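# Hang a T-shirt hanger on the rack rail

## Task

The right gripper starts out holding a hanger carrying a T-shirt. Put this hanger on the rail so its hook sits over the red tape, with the hanger roughly perpendicular to the rail, and leave it hanging motionless by itself (the robot must not be what keeps it there). The T-shirt should stay about centred on the hanger, and any other hanger already on the rail must still be on it at the end. The rack is free-standing: do not shift it, and if it tilts beyond a slight amount the attempt fails immediately. Finally open the gripper and move the arm away.

## Robot and tools

Robot and frames. There are two arms, left_arm and right_arm; these are names only and do not mean sides of any picture. Every result prints a state line with each gripper's end_effector_position (metres) and end_effector_quat_wxyz, all in one world frame: origin on the table surface midway between the arms, +x pointing out across the table, +z up, and left_arm sitting toward +y. Reported hand positions may be somewhat wrong, worse when an arm reaches far. In each gripper's own frame the fingers point along +z and close along y; the reported position is the spot between the pads, roughly 1 cm short of the fingertips.

Row layout. Motion commands use a row of 14 numbers, each between -1 and 1, always covering both arms: dx, dy, dz, rx, ry, rz, opening for left_arm, then the same seven for right_arm. dx..rz are an offset, not a pose: a displacement of that gripper away from its measured pose, expressed in that gripper's own axes. Scale: 1.0 equals 0.6 m of travel or 180 degrees of turn. rx, ry, rz form a single rotation vector. The opening value is absolute, not an offset: +1 means fully open (0.093 m gap), -1 means shut.

execute_actions(actions). actions is a list of actions; each action is a table of at most 15 rows, one row per control step of 1/30 s, and a short table repeats its final row until 15 steps (0.5 s) are used. Every row in an action is measured from the gripper pose at the start of that action, so rows do not add up. For the first action in a call, the reference is the last pose a result reported. An empty list just returns the current state and images.

move(target, speed, blocking). target is one 14-number row as above; its offsets count from the pose in the most recent result showing one. Each gripper follows a straight line to its target, all arms finishing together, over 0.5 to 10 s; paths longer than 10 s are cut short. speed is the top path speed in m/s, 0.002 to 0.5 (default 0.25); turning is capped at twice that value in rad/s. Rotations take the shorter direction. Paths ignore obstacles and the other arm, and the real gripper can lag, drift, or overshoot speed, especially with a nearly straight arm. Openings are applied at the start. With blocking=false the call returns after 0.5 s while motion continues; then only wait or stop are accepted until a result shows the move ended. The result adds a move: line giving the ending (done, off_target, moving, held, fault) and any limits (paced = pose was clipped; held = some steps were blocked, after which the arm may surge fast), plus each gripper's distance to its target.

wait(seconds), 0 to 10: lets time pass with the last commands held; returns early if a running move finishes. stop(): brakes a running move; it needs stopping distance, more when fast; fingers keep closing or opening. zoom_image(camera, region): enlarges a part of the latest image from cam_high, cam_low, cam_left_wrist or cam_right_wrist; region is [x0, y0, x1, y1] in pixels, top-left origin, no bigger than 504 by 504. finished_scene(scene): ends the current scene, given its number; irreversible, so call it only once the hanger hangs stably, the gripper has released it and the arm is clear.

Controller behaviour. Per control step the commanded pose is limited to 70 mm and 16 degrees from the measured one, so large offsets need several actions, and after an action the arm moves at most to its last clipped pose. Position wins over orientation when both cannot be met. Friction can leave the hand up to about 31 mm off, and tiny commands may not move it at all. Hand target lines show the pose currently being driven toward; a pose unreachable line means a clearance check altered or blocked that arm's command; HELD in step readings marks steps where that arm was held back. To keep an arm still, send the offset back to its desired pose in the first call of a reply and zeros afterwards, always with the correct opening. The robot keeps the last command while you are thinking.

Gripping. grip_measured is the finger motor position on the same -1..+1 scale. Pads meet near -0.94, and each millimetre of object width adds about 0.0208; each gripper may read up to 0.02 off consistently. Commanding below the contact reading squeezes harder, up to roughly 50-62 N per pad (less for parts under about 5 mm thick). Keep resending the closing value to keep the hanger held. The last entry of each arm's Joint positions is the opening in metres, which stops at zero.

Other readings. Joint torques are noisy, offset and non-zero in free air. MOTOR HOT warns at 75 °C; at 90 °C the arm halts for 10 s; at 100 °C it goes limp and drops. FAULT lines report stops. Camera calibrations are given per camera and may be slightly off.

Avoid: tipping or shoving the rack, dropping the hanger, knocking the other hanger off the rail, pushing rigid things off the table, letting the arms collide, fast contacts and targets set far beyond a contact point. Loose objects may occasionally get a small random push.

Each tool is called as name(argument=value, ...), one argument or row to a line, values as JSON.

## Session

execute_actions(
  actions=[],
)

Scene clock: 0.00 s.
left_arm: end_effector_position=(+0.3571, +0.3283, +0.4018) grip_measured=+1.000 end_effector_quat_wxyz=(+0.701, -0.057, +0.708, +0.064) | right_arm: end_effector_position=(+0.3340, +0.0639, +0.4139) grip_measured=-0.829 end_effector_quat_wxyz=(+0.540, -0.248, +0.788, +0.164)
Joint positions: left_arm=[-0.009  1.062  1.061 -0.007 -0.006  0.012  0.093] | right_arm=[ 0.92   1.67   1.962 -0.697  0.396  0.154  0.005]
Joint velocities: left_arm=[ 0.007  0.007  0.017 -0.037 -0.007 -0.007  0.   ] | right_arm=[-0.007  0.032  0.002  0.007  0.007 -0.095 -0.   ]
Joint torques (N m, as the arm reports them, + toward a larger angle): no reading
Motor temperatures (°C, as the motors report them): left_arm=[23 25 24 24 24 23] | right_arm=[26 24 26 22 23 25]
Hand target (left_arm): +0.357, +0.328, +0.402; +0.701, -0.057, +0.708, +0.064
Hand target (right_arm): +0.335, +0.066, +0.420; +0.549, -0.242, +0.782, +0.172

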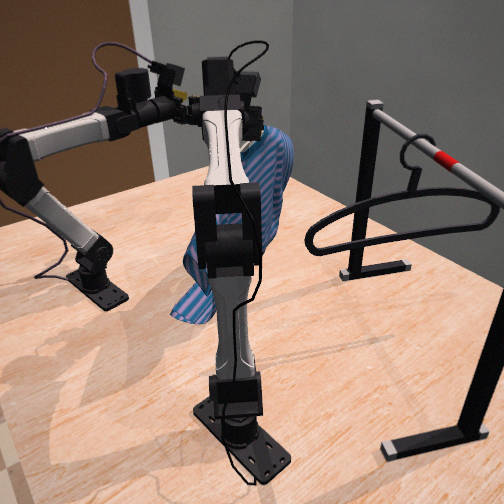

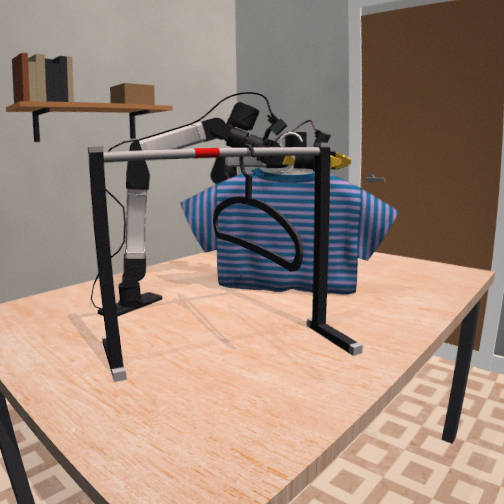

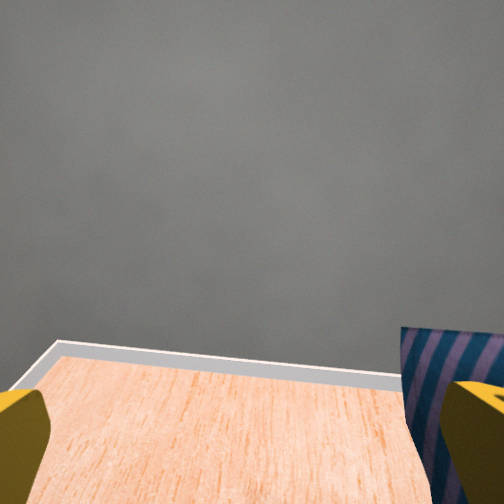

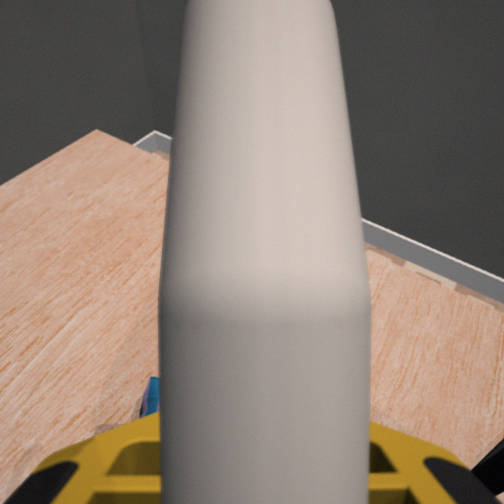

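zoom_image(
  camera="cam_low",
  region=[180, 80, 400, 300],
)

zoom_image(
  camera="cam_high",
  region=[100, 20, 340, 260],
)

Region (180, 80, 400, 300) of cam_low's 504x504 image, scaled by 2.291, with more detail than that image has.

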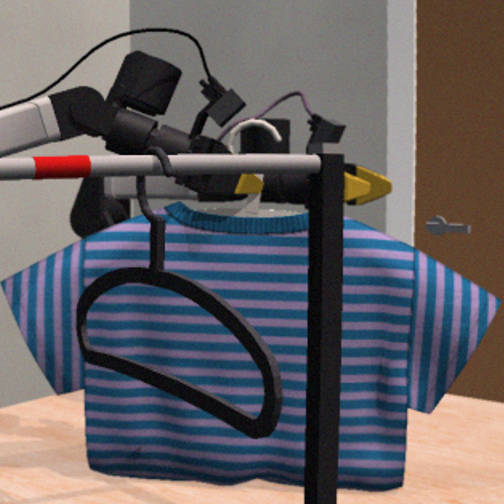

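Region (100, 20, 340, 260) of cam_high's 504x504 image, scaled by 2.100, with more detail than that image has.

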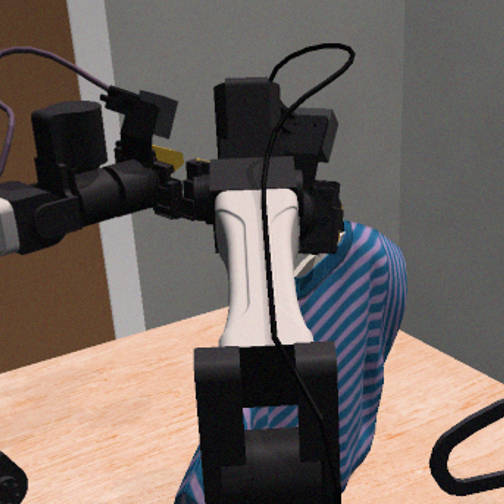

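move(
  target=[0,0,0,0,0,0,1,0.113,-0.235,-0.42,0.30,0.003,0.117,-1],
  speed=0.15,
)

Scene clock: 31.80 s.
left_arm: end_effector_position=(+0.3571, +0.3283, +0.4018) grip_measured=+1.000 end_effector_quat_wxyz=(+0.701, -0.057, +0.708, +0.064) | right_arm: end_effector_position=(+0.2004, -0.1956, +0.4423) grip_measured=-0.976 end_effector_quat_wxyz=(+0.612, +0.015, +0.786, +0.093)
Joint positions: left_arm=[-0.009  1.062  1.061 -0.007 -0.006  0.012  0.093] | right_arm=[ 1.407  1.052  1.711 -1.57   1.269  1.058  0.   ]
Joint velocities: left_arm=[ 0.012 -0.017 -0.002 -0.022 -0.007 -0.066  0.   ] | right_arm=[-0.002 -0.007 -0.012 -0.022 -0.037 -0.037  0.   ]
Joint torques (N m, as the arm reports them, + toward a larger angle): left_arm=[-0.31 -3.77  7.08  2.29 -0.22  0.01] | right_arm=[ 0.87 -0.8   2.93  0.99  0.78 -0.11]
Motor temperatures (°C, as the motors report them): left_arm=[23 25 29 29 24 23] | right_arm=[26 29 30 28 23 25]
Hand target (left_arm): +0.357, +0.328, +0.402; +0.701, -0.057, +0.708, +0.064
Hand target (right_arm): +0.200, -0.199, +0.443; +0.622, +0.015, +0.778, +0.088
Off the commanded pose (left_arm): 0.000 m, 0 deg.
Off the commanded pose (right_arm): 0.004 m, 31 deg; orientation clipped at the last step of the last action.
joint sent to its limit (right arm) — the command would take joint 4 (wrist pitch) past its lower limit, so that joint was sent only as far as its limit.
move: off_target (right_arm); limits=paced
camera_calibration (this result's frames):
cam_right_wrist: T_world_to_cam=[[0.0926564, -0.983914, -0.152736, -0.140969], [-0.627927, 0.0613055, -0.775854, 0.51931], [0.772737, 0.167795, -0.612146, 0.230904], [0, 0, 0, 1]] pos_world=[0.160722, -0.209282, 0.522724]

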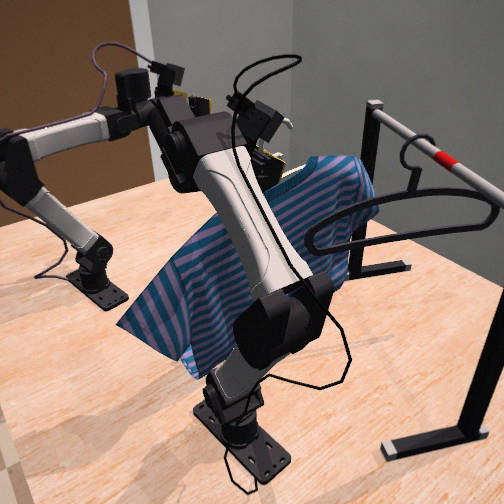

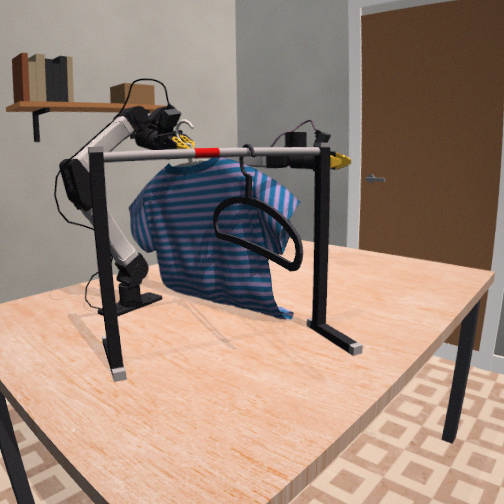

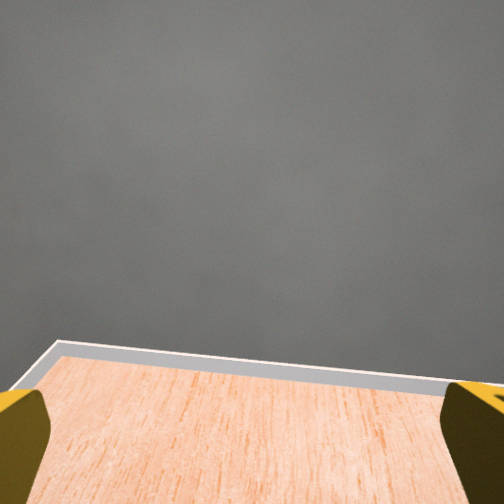

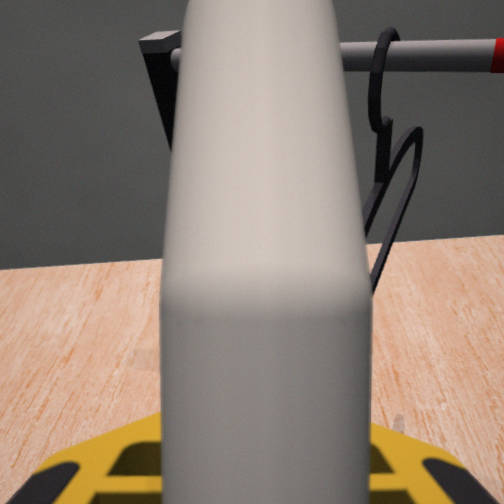

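move(
  target=[0,0,0,0,0,0,1,-0.07,-0.178,0.087,0.165,-0.028,0.04,-0.9],
  speed=0.12,
)

zoom_image(
  camera="cam_low",
  region=[60, 80, 300, 320],
)

Scene clock: 42.40 s.
left_arm: end_effector_position=(+0.3571, +0.3283, +0.4018) grip_measured=+1.000 end_effector_quat_wxyz=(+0.701, -0.057, +0.708, +0.064) | right_arm: end_effector_position=(+0.2676, -0.2938, +0.4533) grip_measured=-0.892 end_effector_quat_wxyz=(+0.610, +0.211, +0.762, -0.058)
Joint positions: left_arm=[-0.009  1.062  1.061 -0.007 -0.006  0.012  0.093] | right_arm=[ 0.616  1.021  1.649 -1.134  1.031  0.618  0.002]
Joint velocities: left_arm=[ 0.022 -0.002 -0.007 -0.007 -0.022  0.007  0.   ] | right_arm=[-0.012 -0.007 -0.007 -0.037 -0.037 -0.095 -0.001]
Joint torques (N m, as the arm reports them, + toward a larger angle): left_arm=[-0.3  -3.56  7.33  2.24 -0.25  0.02] | right_arm=[-1.79 -0.16  3.58  1.66  0.51 -0.19]
Motor temperatures (°C, as the motors report them): left_arm=[23 25 30 30 24 23] | right_arm=[26 28 29 27 24 25]
Hand target (left_arm): +0.357, +0.328, +0.402; +0.701, -0.057, +0.708, +0.064
Hand target (right_arm): +0.270, -0.300, +0.454; +0.616, +0.224, +0.752, -0.073
Off the commanded pose (left_arm): 0.000 m, 0 deg.
Off the commanded pose (right_arm): 0.007 m, 3 deg.
move: off_target (right_arm)
camera_calibration (this result's frames):
cam_right_wrist: T_world_to_cam=[[-0.389358, -0.907649, -0.156759, -0.0888907], [-0.532395, 0.360648, -0.765826, 0.633896], [0.751636, -0.214723, -0.623649, 0.100744], [0, 0, 0, 1]] pos_world=[0.22715, -0.287663, 0.534348]

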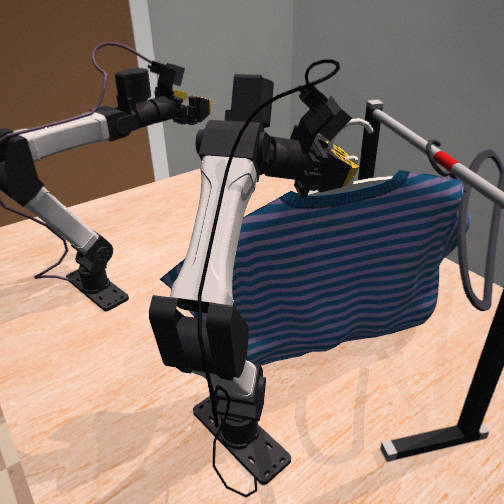

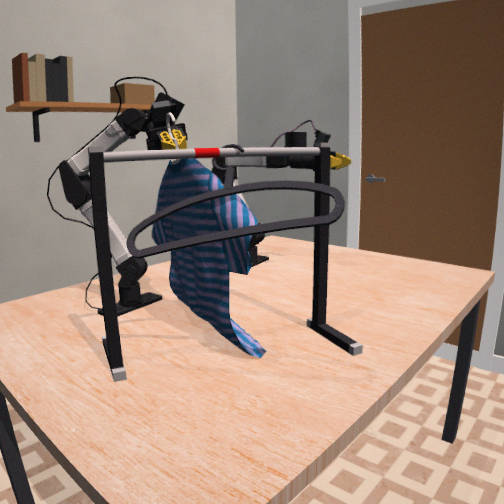

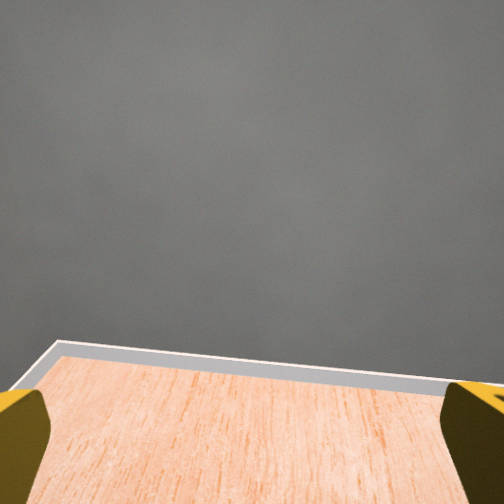

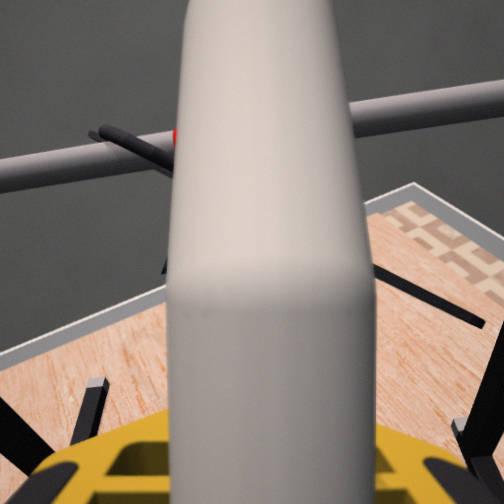

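Region (60, 80, 300, 320) of cam_low's 504x504 image, scaled by 2.100, with more detail than that image has.

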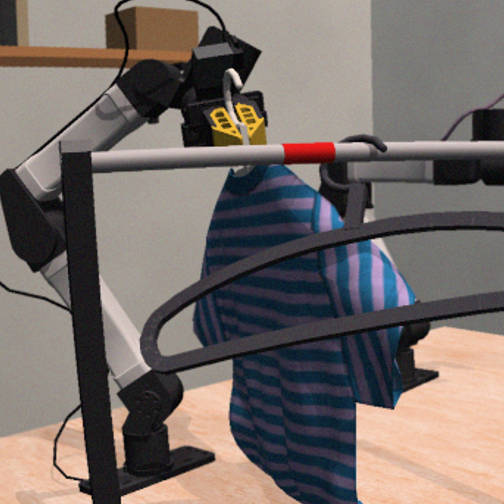

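move(
  target=[0,0,0,0,0,0,1,0.04,0,0.02,0,0,0,-0.9],
  speed=0.05,
)

move(
  target=[0,0,0,0,0,0,1,-0.04,0.005,0.16,0,0,0,-0.9],
  speed=0.05,
)

zoom_image(
  camera="cam_high",
  region=[280, 60, 504, 284],
)

zoom_image(
  camera="cam_low",
  region=[100, 80, 300, 280],
)

Scene clock: 57.23 s.
left_arm: end_effector_position=(+0.3571, +0.3283, +0.4018) grip_measured=+1.000 end_effector_quat_wxyz=(+0.701, -0.057, +0.708, +0.064) | right_arm: end_effector_position=(+0.2750, -0.2847, +0.4184) grip_measured=-0.892 end_effector_quat_wxyz=(+0.593, +0.189, +0.780, -0.066)
Joint positions: left_arm=[-0.009  1.062  1.061 -0.007 -0.006  0.012  0.093] | right_arm=[ 0.608  0.981  1.496 -1.069  0.992  0.606  0.002]
Joint velocities: left_arm=[-0.007 -0.002 -0.012  0.051  0.007  0.007  0.   ] | right_arm=[-0.002 -0.002  0.012  0.037 -0.022 -0.051 -0.001]
Joint torques (N m, as the arm reports them, + toward a larger angle): left_arm=[-0.24 -3.5   6.99  2.25 -0.24  0.01] | right_arm=[-1.5  -1.88  4.71  1.76  0.48 -0.18]
Motor temperatures (°C, as the motors report them): left_arm=[23 26 31 31 24 23] | right_arm=[26 27 29 28 24 25]
Hand target (left_arm): +0.357, +0.328, +0.402; +0.701, -0.057, +0.708, +0.064
Hand target (right_arm): +0.274, -0.292, +0.427; +0.609, +0.211, +0.762, -0.059
Off the commanded pose (left_arm): 0.000 m, 0 deg.
Off the commanded pose (right_arm): 0.012 m, 4 deg.
move: off_target (right_arm)
camera_calibration (this result's frames):
cam_right_wrist: T_world_to_cam=[[-0.370113, -0.922368, -0.110696, -0.112011], [-0.582717, 0.323305, -0.745597, 0.602555], [0.723503, -0.211451, -0.657139, 0.0980081], [0, 0, 0, 1]] pos_world=[0.238754, -0.2774, 0.501269]

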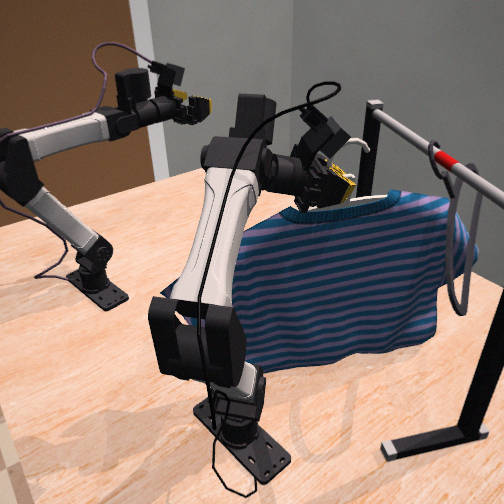

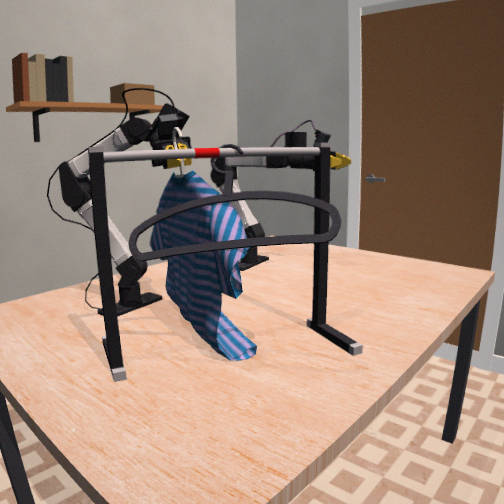

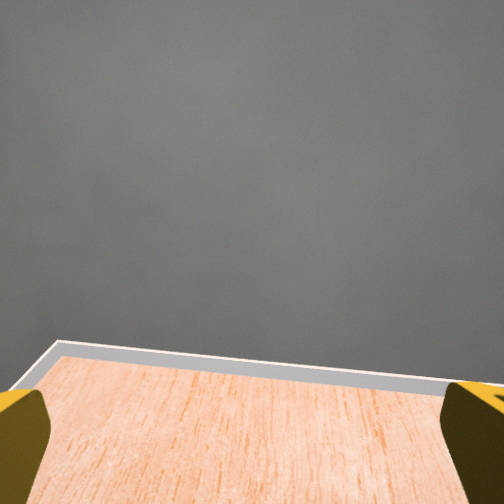

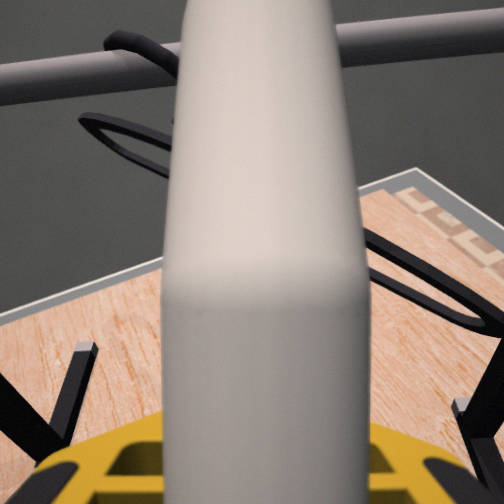

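Scene clock: 59.70 s.
left_arm: end_effector_position=(+0.3571, +0.3283, +0.4018) grip_measured=+1.000 end_effector_quat_wxyz=(+0.701, -0.057, +0.708, +0.064) | right_arm: end_effector_position=(+0.3622, -0.3150, +0.4042) grip_measured=-0.892 end_effector_quat_wxyz=(+0.577, +0.179, +0.794, -0.069)
Joint positions: left_arm=[-0.009  1.062  1.061 -0.007 -0.006  0.012  0.093] | right_arm=[ 0.147  1.118  1.448 -0.723  0.558  0.318  0.002]
Joint velocities: left_arm=[ 0.017  0.007 -0.007  0.007 -0.022 -0.037  0.   ] | right_arm=[-0.012 -0.012  0.022 -0.022 -0.007  0.037 -0.   ]
Joint torques (N m, as the arm reports them, + toward a larger angle): left_arm=[-0.37 -3.58  6.99  2.26 -0.23  0.05] | right_arm=[-1.59 -1.75  6.6   2.1   0.17 -0.12]
Motor temperatures (°C, as the motors report them): left_arm=[23 26 31 31 24 23] | right_arm=[26 27 29 29 24 25]
Hand target (left_arm): +0.357, +0.328, +0.402; +0.701, -0.057, +0.708, +0.064
Hand target (right_arm): +0.367, -0.319, +0.415; +0.594, +0.188, +0.779, -0.067
Off the commanded pose (left_arm): 0.000 m, 0 deg.
Off the commanded pose (right_arm): 0.012 m, 3 deg.
move: off_target (right_arm)
camera_calibration (this result's frames):
cam_right_wrist: T_world_to_cam=[[-0.359857, -0.929056, -0.0857841, -0.125125], [-0.62004, 0.306837, -0.722081, 0.651385], [0.697175, -0.206656, -0.686469, 0.0421156], [0, 0, 0, 1]] pos_world=[0.329496, -0.307414, 0.48853]

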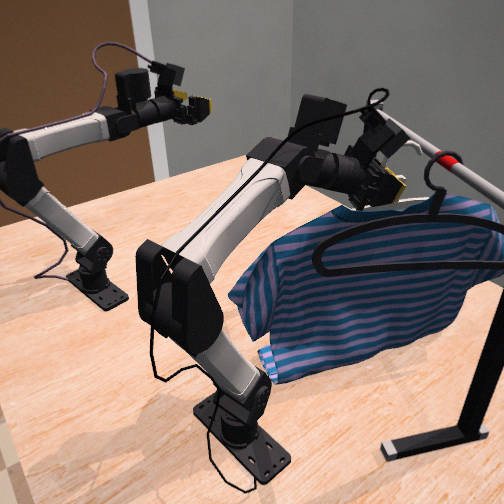

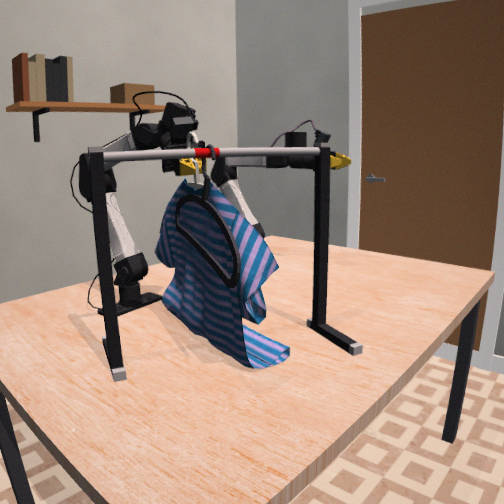

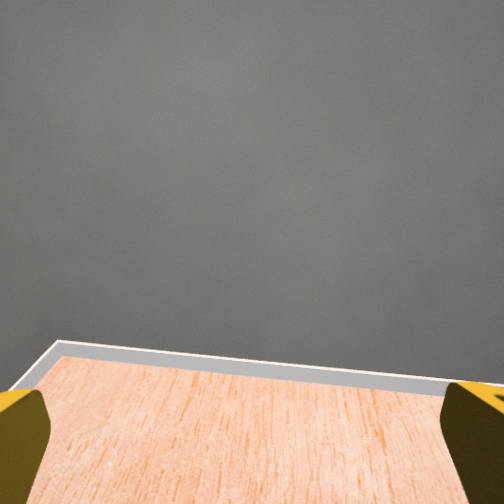

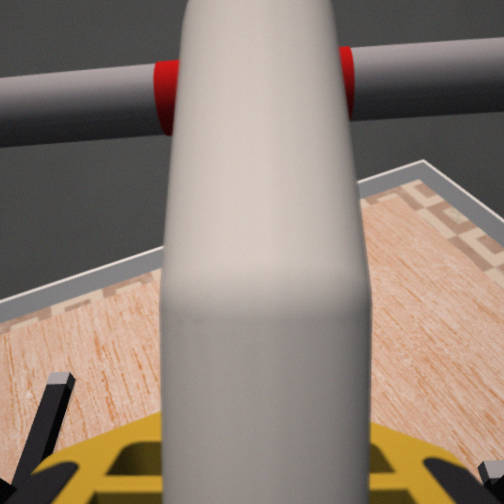

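Region (280, 60, 504, 284) of cam_high's 504x504 image, scaled by 2.250, with more detail than that image has.

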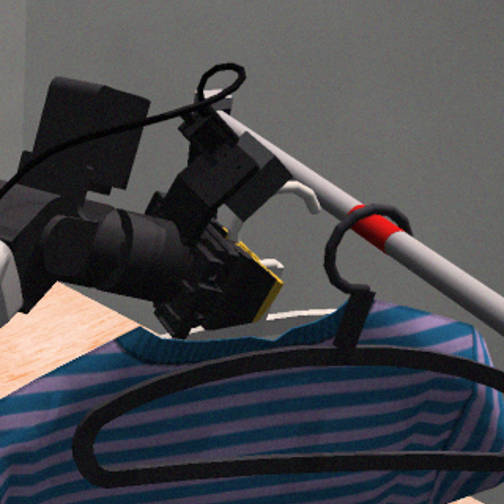

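Region (100, 80, 300, 280) of cam_low's 504x504 image, scaled by 2.520, with more detail than that image has.

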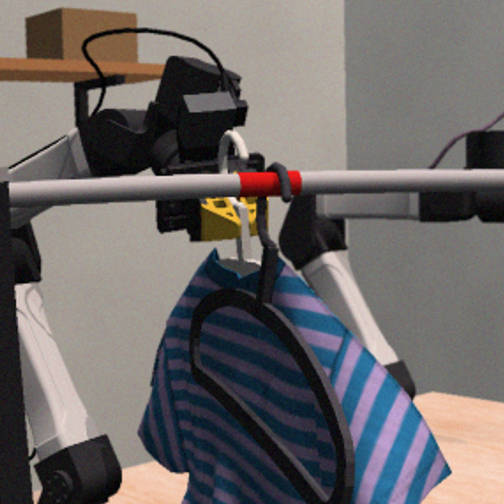

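move(
  target=[0,0,0,0,0,0,1,-0.06,0.008,0.0,0,0,0,-0.9],
  speed=0.04,
)

move(
  target=[0,0,0,0,0,0,1,-0.035,0.005,0.085,0,0,0,-0.9],
  speed=0.04,
)

zoom_image(
  camera="cam_high",
  region=[280, 60, 504, 284],
)

zoom_image(
  camera="cam_low",
  region=[100, 80, 300, 280],
)

Scene clock: 66.83 s.
left_arm: end_effector_position=(+0.3571, +0.3283, +0.4018) grip_measured=+1.000 end_effector_quat_wxyz=(+0.701, -0.057, +0.708, +0.064) | right_arm: end_effector_position=(+0.3705, -0.3139, +0.4246) grip_measured=-0.892 end_effector_quat_wxyz=(+0.562, +0.171, +0.806, -0.072)
Joint positions: left_arm=[-0.009  1.062  1.061 -0.007 -0.006  0.012  0.093] | right_arm=[ 0.133  1.216  1.636 -0.849  0.534  0.31   0.002]
Joint velocities: left_arm=[-0.007 -0.007 -0.012  0.022  0.022 -0.081  0.   ] | right_arm=[-0.012 -0.007 -0.002 -0.066 -0.081 -0.007  0.   ]
Joint torques (N m, as the arm reports them, + toward a larger angle): left_arm=[-0.2  -3.48  7.03  2.26 -0.24 -0.03] | right_arm=[-1.11 -2.08  8.24  1.94  0.14 -0.16]
Motor temperatures (°C, as the motors report them): left_arm=[23 26 31 31 24 23] | right_arm=[26 26 30 30 24 25]
Hand target (left_arm): +0.357, +0.328, +0.402; +0.701, -0.057, +0.708, +0.064
Hand target (right_arm): +0.373, -0.318, +0.438; +0.577, +0.179, +0.794, -0.069
Off the commanded pose (left_arm): 0.000 m, 0 deg.
Off the commanded pose (right_arm): 0.015 m, 2 deg.
move: off_target (right_arm)
camera_calibration (this result's frames):
cam_right_wrist: T_world_to_cam=[[-0.352621, -0.933497, -0.0651276, -0.132203], [-0.652029, 0.295027, -0.698439, 0.669035], [0.671206, -0.203819, -0.7127, 0.0721971], [0, 0, 0, 1]] pos_world=[0.341154, -0.30608, 0.510126]

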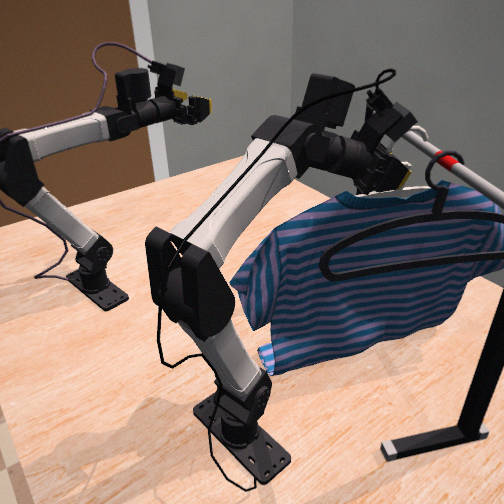

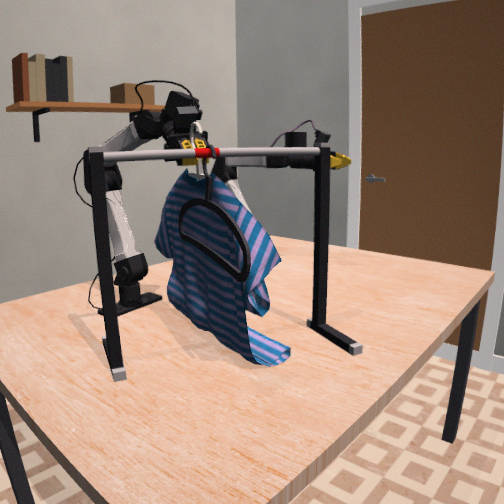

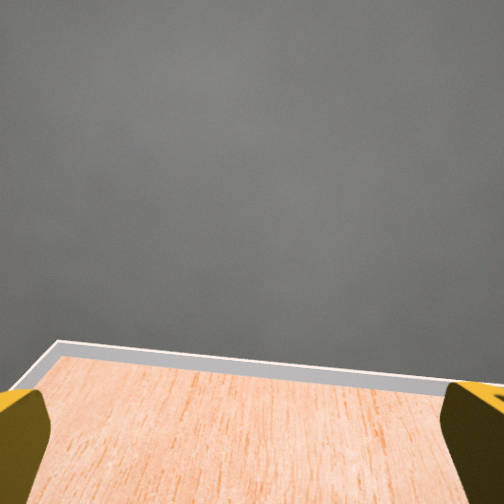

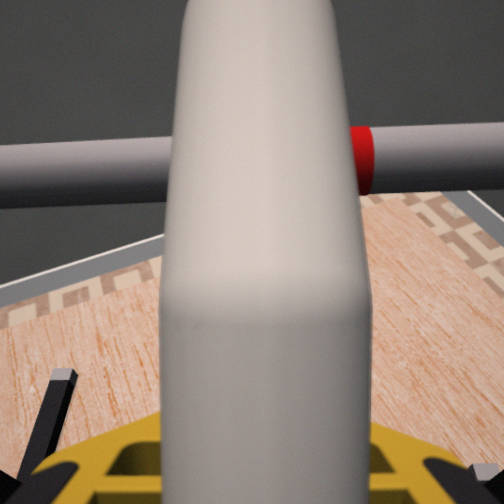

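Scene clock: 68.53 s.
left_arm: end_effector_position=(+0.3571, +0.3283, +0.4018) grip_measured=+1.000 end_effector_quat_wxyz=(+0.701, -0.057, +0.708, +0.064) | right_arm: end_effector_position=(+0.4153, -0.3265, +0.4053) grip_measured=-0.892 end_effector_quat_wxyz=(+0.533, +0.162, +0.827, -0.078)
Joint positions: left_arm=[-0.009  1.062  1.061 -0.007 -0.006  0.012  0.093] | right_arm=[ 0.029  1.357  1.698 -0.82   0.428  0.26   0.002]
Joint velocities: left_arm=[-0.007 -0.007 -0.012 -0.007 -0.051 -0.022  0.   ] | right_arm=[-0.007 -0.007 -0.012 -0.022  0.037  0.007 -0.002]
Joint torques (N m, as the arm reports them, + toward a larger angle): left_arm=[-0.26 -3.36  7.17  2.19 -0.2  -0.02] | right_arm=[-1.31 -3.39  8.62  2.18  0.13 -0.11]
Motor temperatures (°C, as the motors report them): left_arm=[23 26 31 31 24 23] | right_arm=[26 26 30 30 24 25]
Hand target (left_arm): +0.357, +0.328, +0.402; +0.701, -0.057, +0.708, +0.064
Hand target (right_arm): +0.422, -0.331, +0.426; +0.562, +0.171, +0.806, -0.073
Off the commanded pose (left_arm): 0.000 m, 0 deg.
Off the commanded pose (right_arm): 0.023 m, 4 deg.
move: off_target (right_arm)
camera_calibration (this result's frames):
cam_right_wrist: T_world_to_cam=[[-0.345938, -0.937701, -0.0323026, -0.146929], [-0.704603, 0.28237, -0.651001, 0.686946], [0.619565, -0.202446, -0.758389, 0.0662161], [0, 0, 0, 1]] pos_world=[0.392171, -0.318343, 0.492674]

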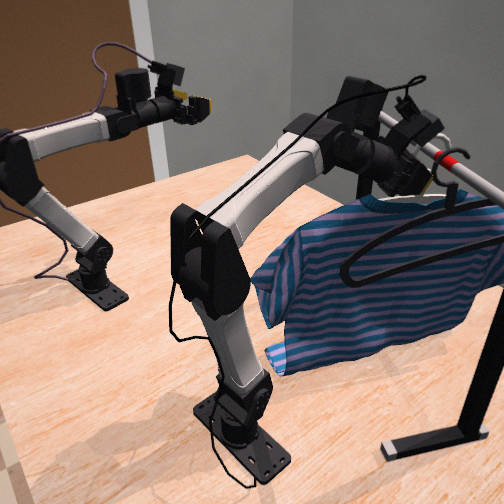

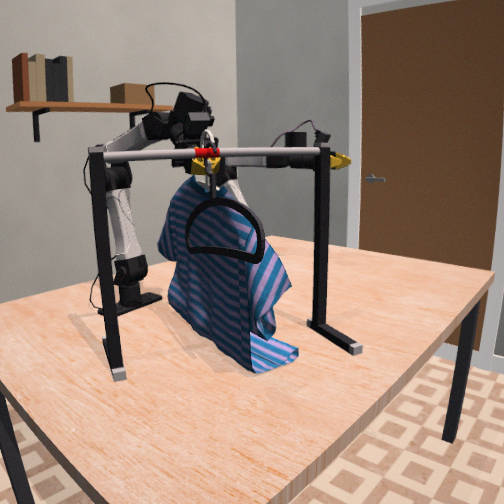

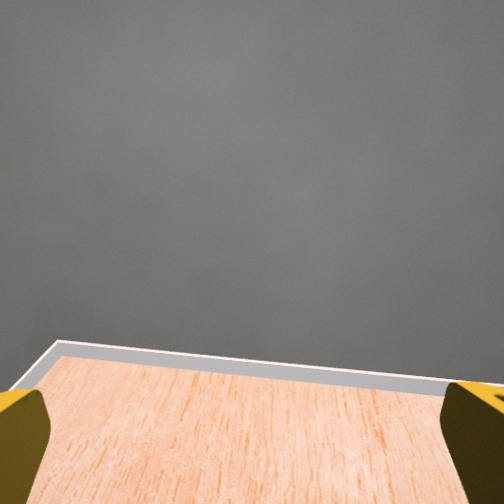

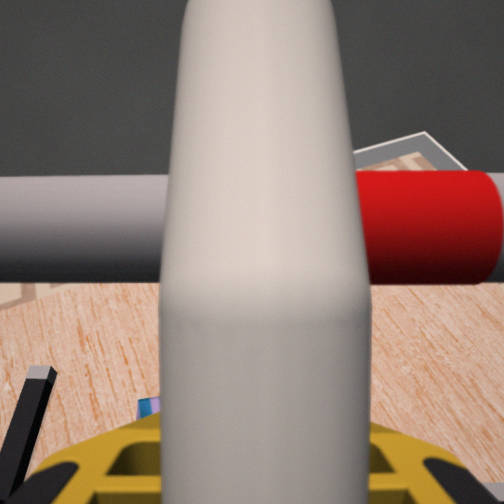

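Region (280, 60, 504, 284) of cam_high's 504x504 image, scaled by 2.250, with more detail than that image has.

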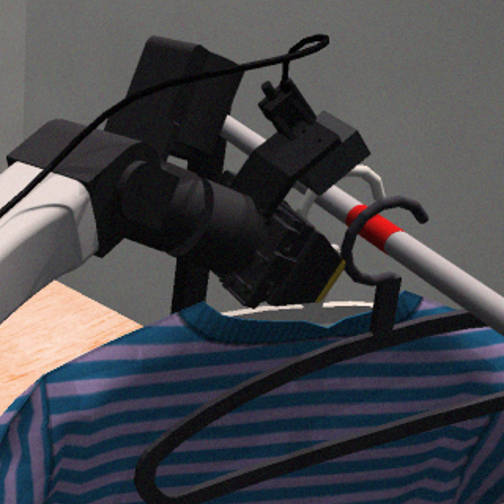

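Region (100, 80, 300, 280) of cam_low's 504x504 image, scaled by 2.520, with more detail than that image has.

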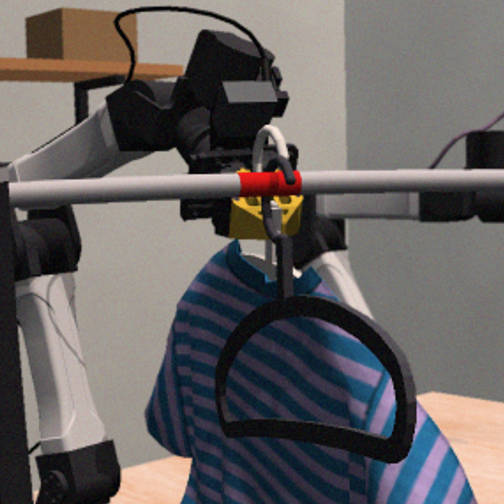

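move(
  target=[0,0,0,0,0,0,1,-0.02,-0.07,-0.005,0,0,0,-0.9],
  speed=0.03,
)

zoom_image(
  camera="cam_high",
  region=[280, 60, 504, 284],
)

zoom_image(
  camera="cam_low",
  region=[100, 80, 300, 280],
)

Scene clock: 75.27 s.
left_arm: end_effector_position=(+0.3571, +0.3283, +0.4018) grip_measured=+1.000 end_effector_quat_wxyz=(+0.701, -0.057, +0.708, +0.064) | right_arm: end_effector_position=(+0.4054, -0.3623, +0.3959) grip_measured=-0.892 end_effector_quat_wxyz=(+0.506, +0.157, +0.844, -0.081)
Joint positions: left_arm=[-0.009  1.062  1.061 -0.007 -0.006  0.012  0.093] | right_arm=[-0.125  1.341  1.698 -0.874  0.283  0.183  0.002]
Joint velocities: left_arm=[-0.002  0.002  0.012 -0.051 -0.007 -0.007  0.   ] | right_arm=[ 0.002  0.007 -0.022 -0.051  0.007 -0.081  0.   ]
Joint torques (N m, as the arm reports them, + toward a larger angle): left_arm=[-0.32 -3.64  6.97  2.25 -0.22  0.04] | right_arm=[-1.44 -5.46  7.32  1.94  0.12 -0.13]
Motor temperatures (°C, as the motors report them): left_arm=[23 26 32 31 24 23] | right_arm=[26 27 31 31 24 25]
Hand target (left_arm): +0.357, +0.328, +0.402; +0.701, -0.057, +0.708, +0.064
Hand target (right_arm): +0.401, -0.367, +0.416; +0.533, +0.161, +0.827, -0.079
Off the commanded pose (left_arm): 0.000 m, 0 deg.
Off the commanded pose (right_arm): 0.020 m, 4 deg.
move: off_target (right_arm)
camera_calibration (this result's frames):
cam_right_wrist: T_world_to_cam=[[-0.340889, -0.940027, -0.0120372, -0.195107], [-0.74705, 0.278637, -0.603554, 0.681051], [0.570711, -0.196752, -0.797231, 0.09526], [0, 0, 0, 1]] pos_world=[0.387904, -0.354429, 0.484647]

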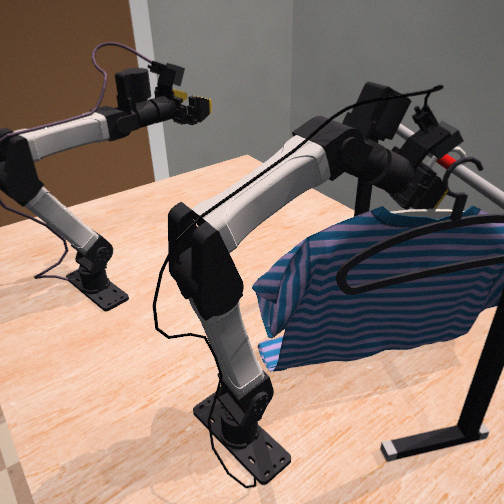

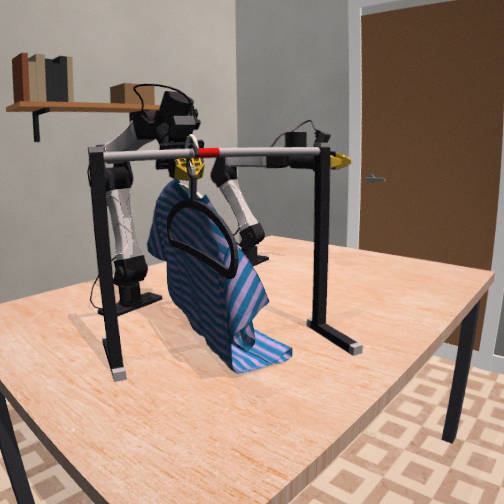

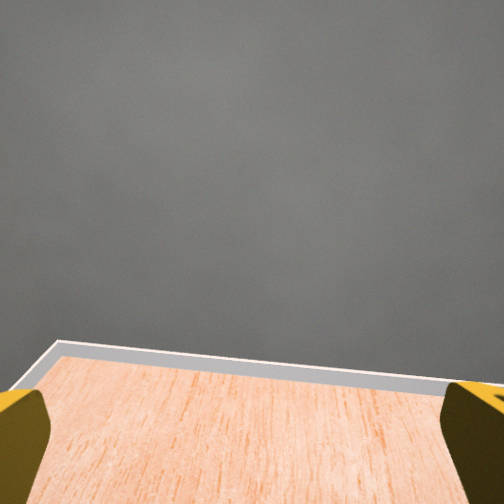

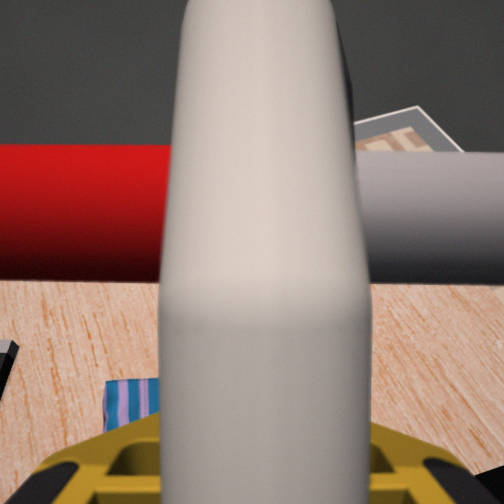

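Region (280, 60, 504, 284) of cam_high's 504x504 image, scaled by 2.250, with more detail than that image has.

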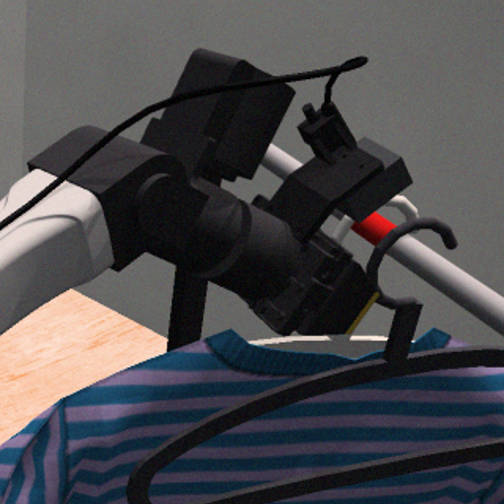

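Region (100, 80, 300, 280) of cam_low's 504x504 image, scaled by 2.520, with more detail than that image has.

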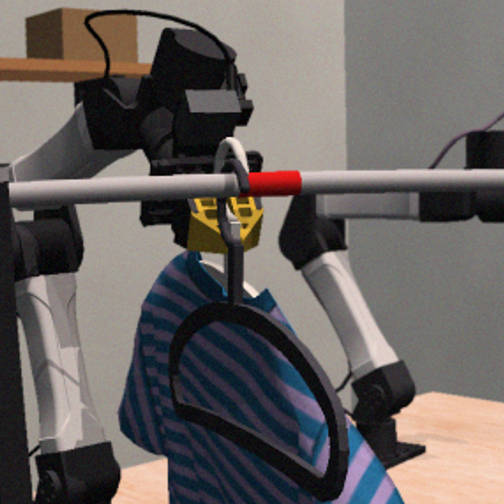

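Overshot (other hanger is now off the tape). Back ~2 cm, then lower.

move(
  target=[0,0,0,0,0,0,1,-0.03,0.05,0.01,0,0,0,-0.9],
  speed=0.03,
)

zoom_image(
  camera="cam_high",
  region=[280, 60, 504, 284],
)

zoom_image(
  camera="cam_low",
  region=[100, 80, 300, 280],
)

Scene clock: 80.47 s.
left_arm: end_effector_position=(+0.3571, +0.3283, +0.4018) grip_measured=+1.000 end_effector_quat_wxyz=(+0.701, -0.057, +0.708, +0.064) | right_arm: end_effector_position=(+0.4224, -0.3423, +0.3918) grip_measured=-0.892 end_effector_quat_wxyz=(+0.480, +0.154, +0.860, -0.084)
Joint positions: left_arm=[-0.009  1.062  1.061 -0.007 -0.006  0.012  0.093] | right_arm=[-0.047  1.45   1.827 -0.969  0.345  0.228  0.002]
Joint velocities: left_arm=[ 0.017  0.012  0.002 -0.007 -0.022  0.007  0.   ] | right_arm=[ 0.002  0.002 -0.017 -0.037  0.007 -0.007 -0.   ]
Joint torques (N m, as the arm reports them, + toward a larger angle): left_arm=[-0.11 -3.36  7.12  2.18 -0.24  0.  ] | right_arm=[ 1.16 -4.14  8.31  1.89  0.32 -0.05]
Motor temperatures (°C, as the motors report them): left_arm=[23 26 32 32 24 23] | right_arm=[26 27 32 32 24 25]
Hand target (left_arm): +0.357, +0.328, +0.402; +0.701, -0.057, +0.708, +0.064
Hand target (right_arm): +0.428, -0.339, +0.409; +0.506, +0.157, +0.844, -0.080
Off the commanded pose (left_arm): 0.000 m, 0 deg.
Off the commanded pose (right_arm): 0.019 m, 4 deg.
move: off_target (right_arm)
camera_calibration (this result's frames):
cam_right_wrist: T_world_to_cam=[[-0.338514, -0.94094, 0.00629111, -0.179013], [-0.783328, 0.278094, -0.555933, 0.682175], [0.52135, -0.193119, -0.831203, 0.12157], [0, 0, 0, 1]] pos_world=[0.410387, -0.334672, 0.481419]

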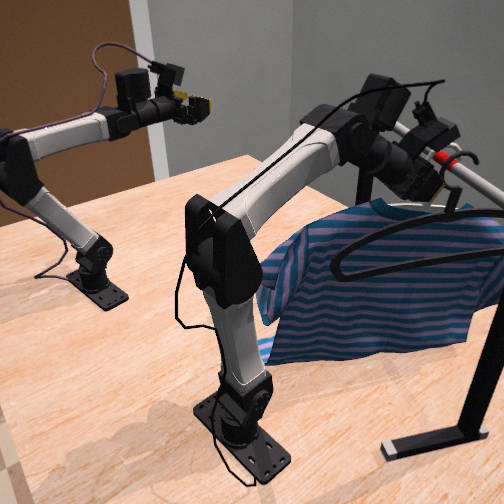

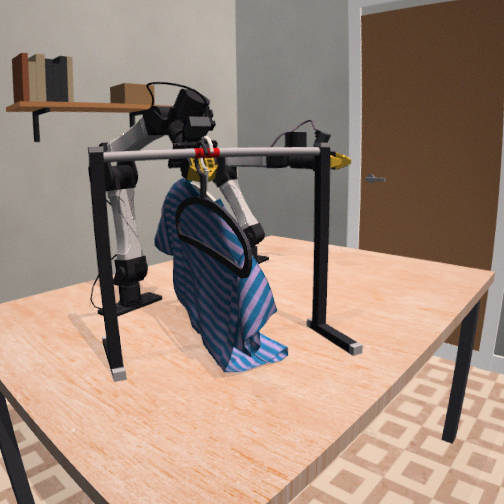

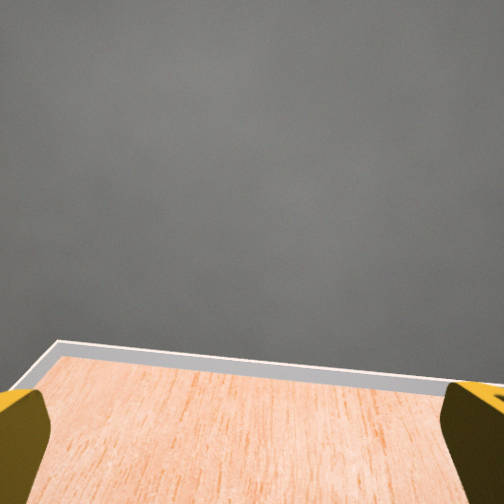

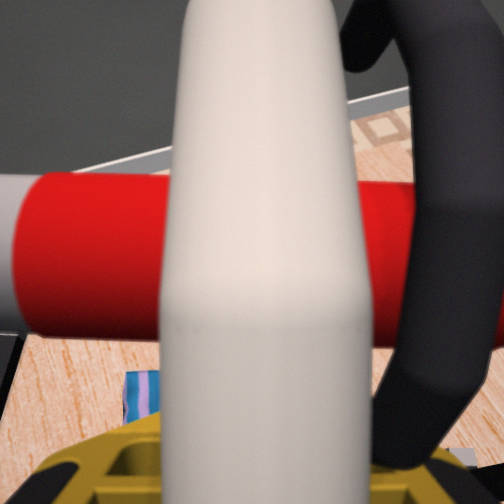

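Region (280, 60, 504, 284) of cam_high's 504x504 image, scaled by 2.250, with more detail than that image has.

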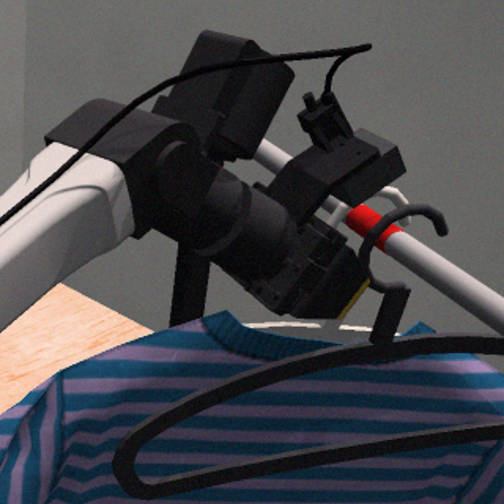

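Region (100, 80, 300, 280) of cam_low's 504x504 image, scaled by 2.520, with more detail than that image has.

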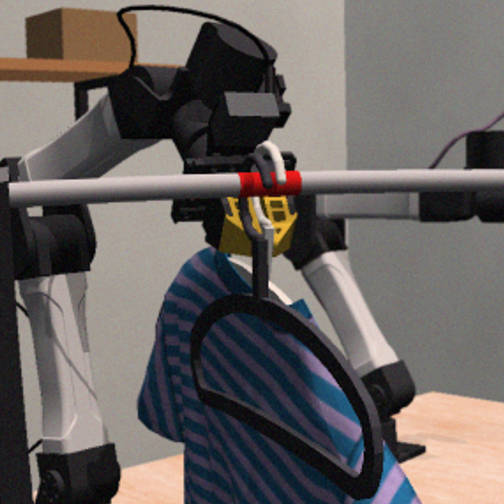

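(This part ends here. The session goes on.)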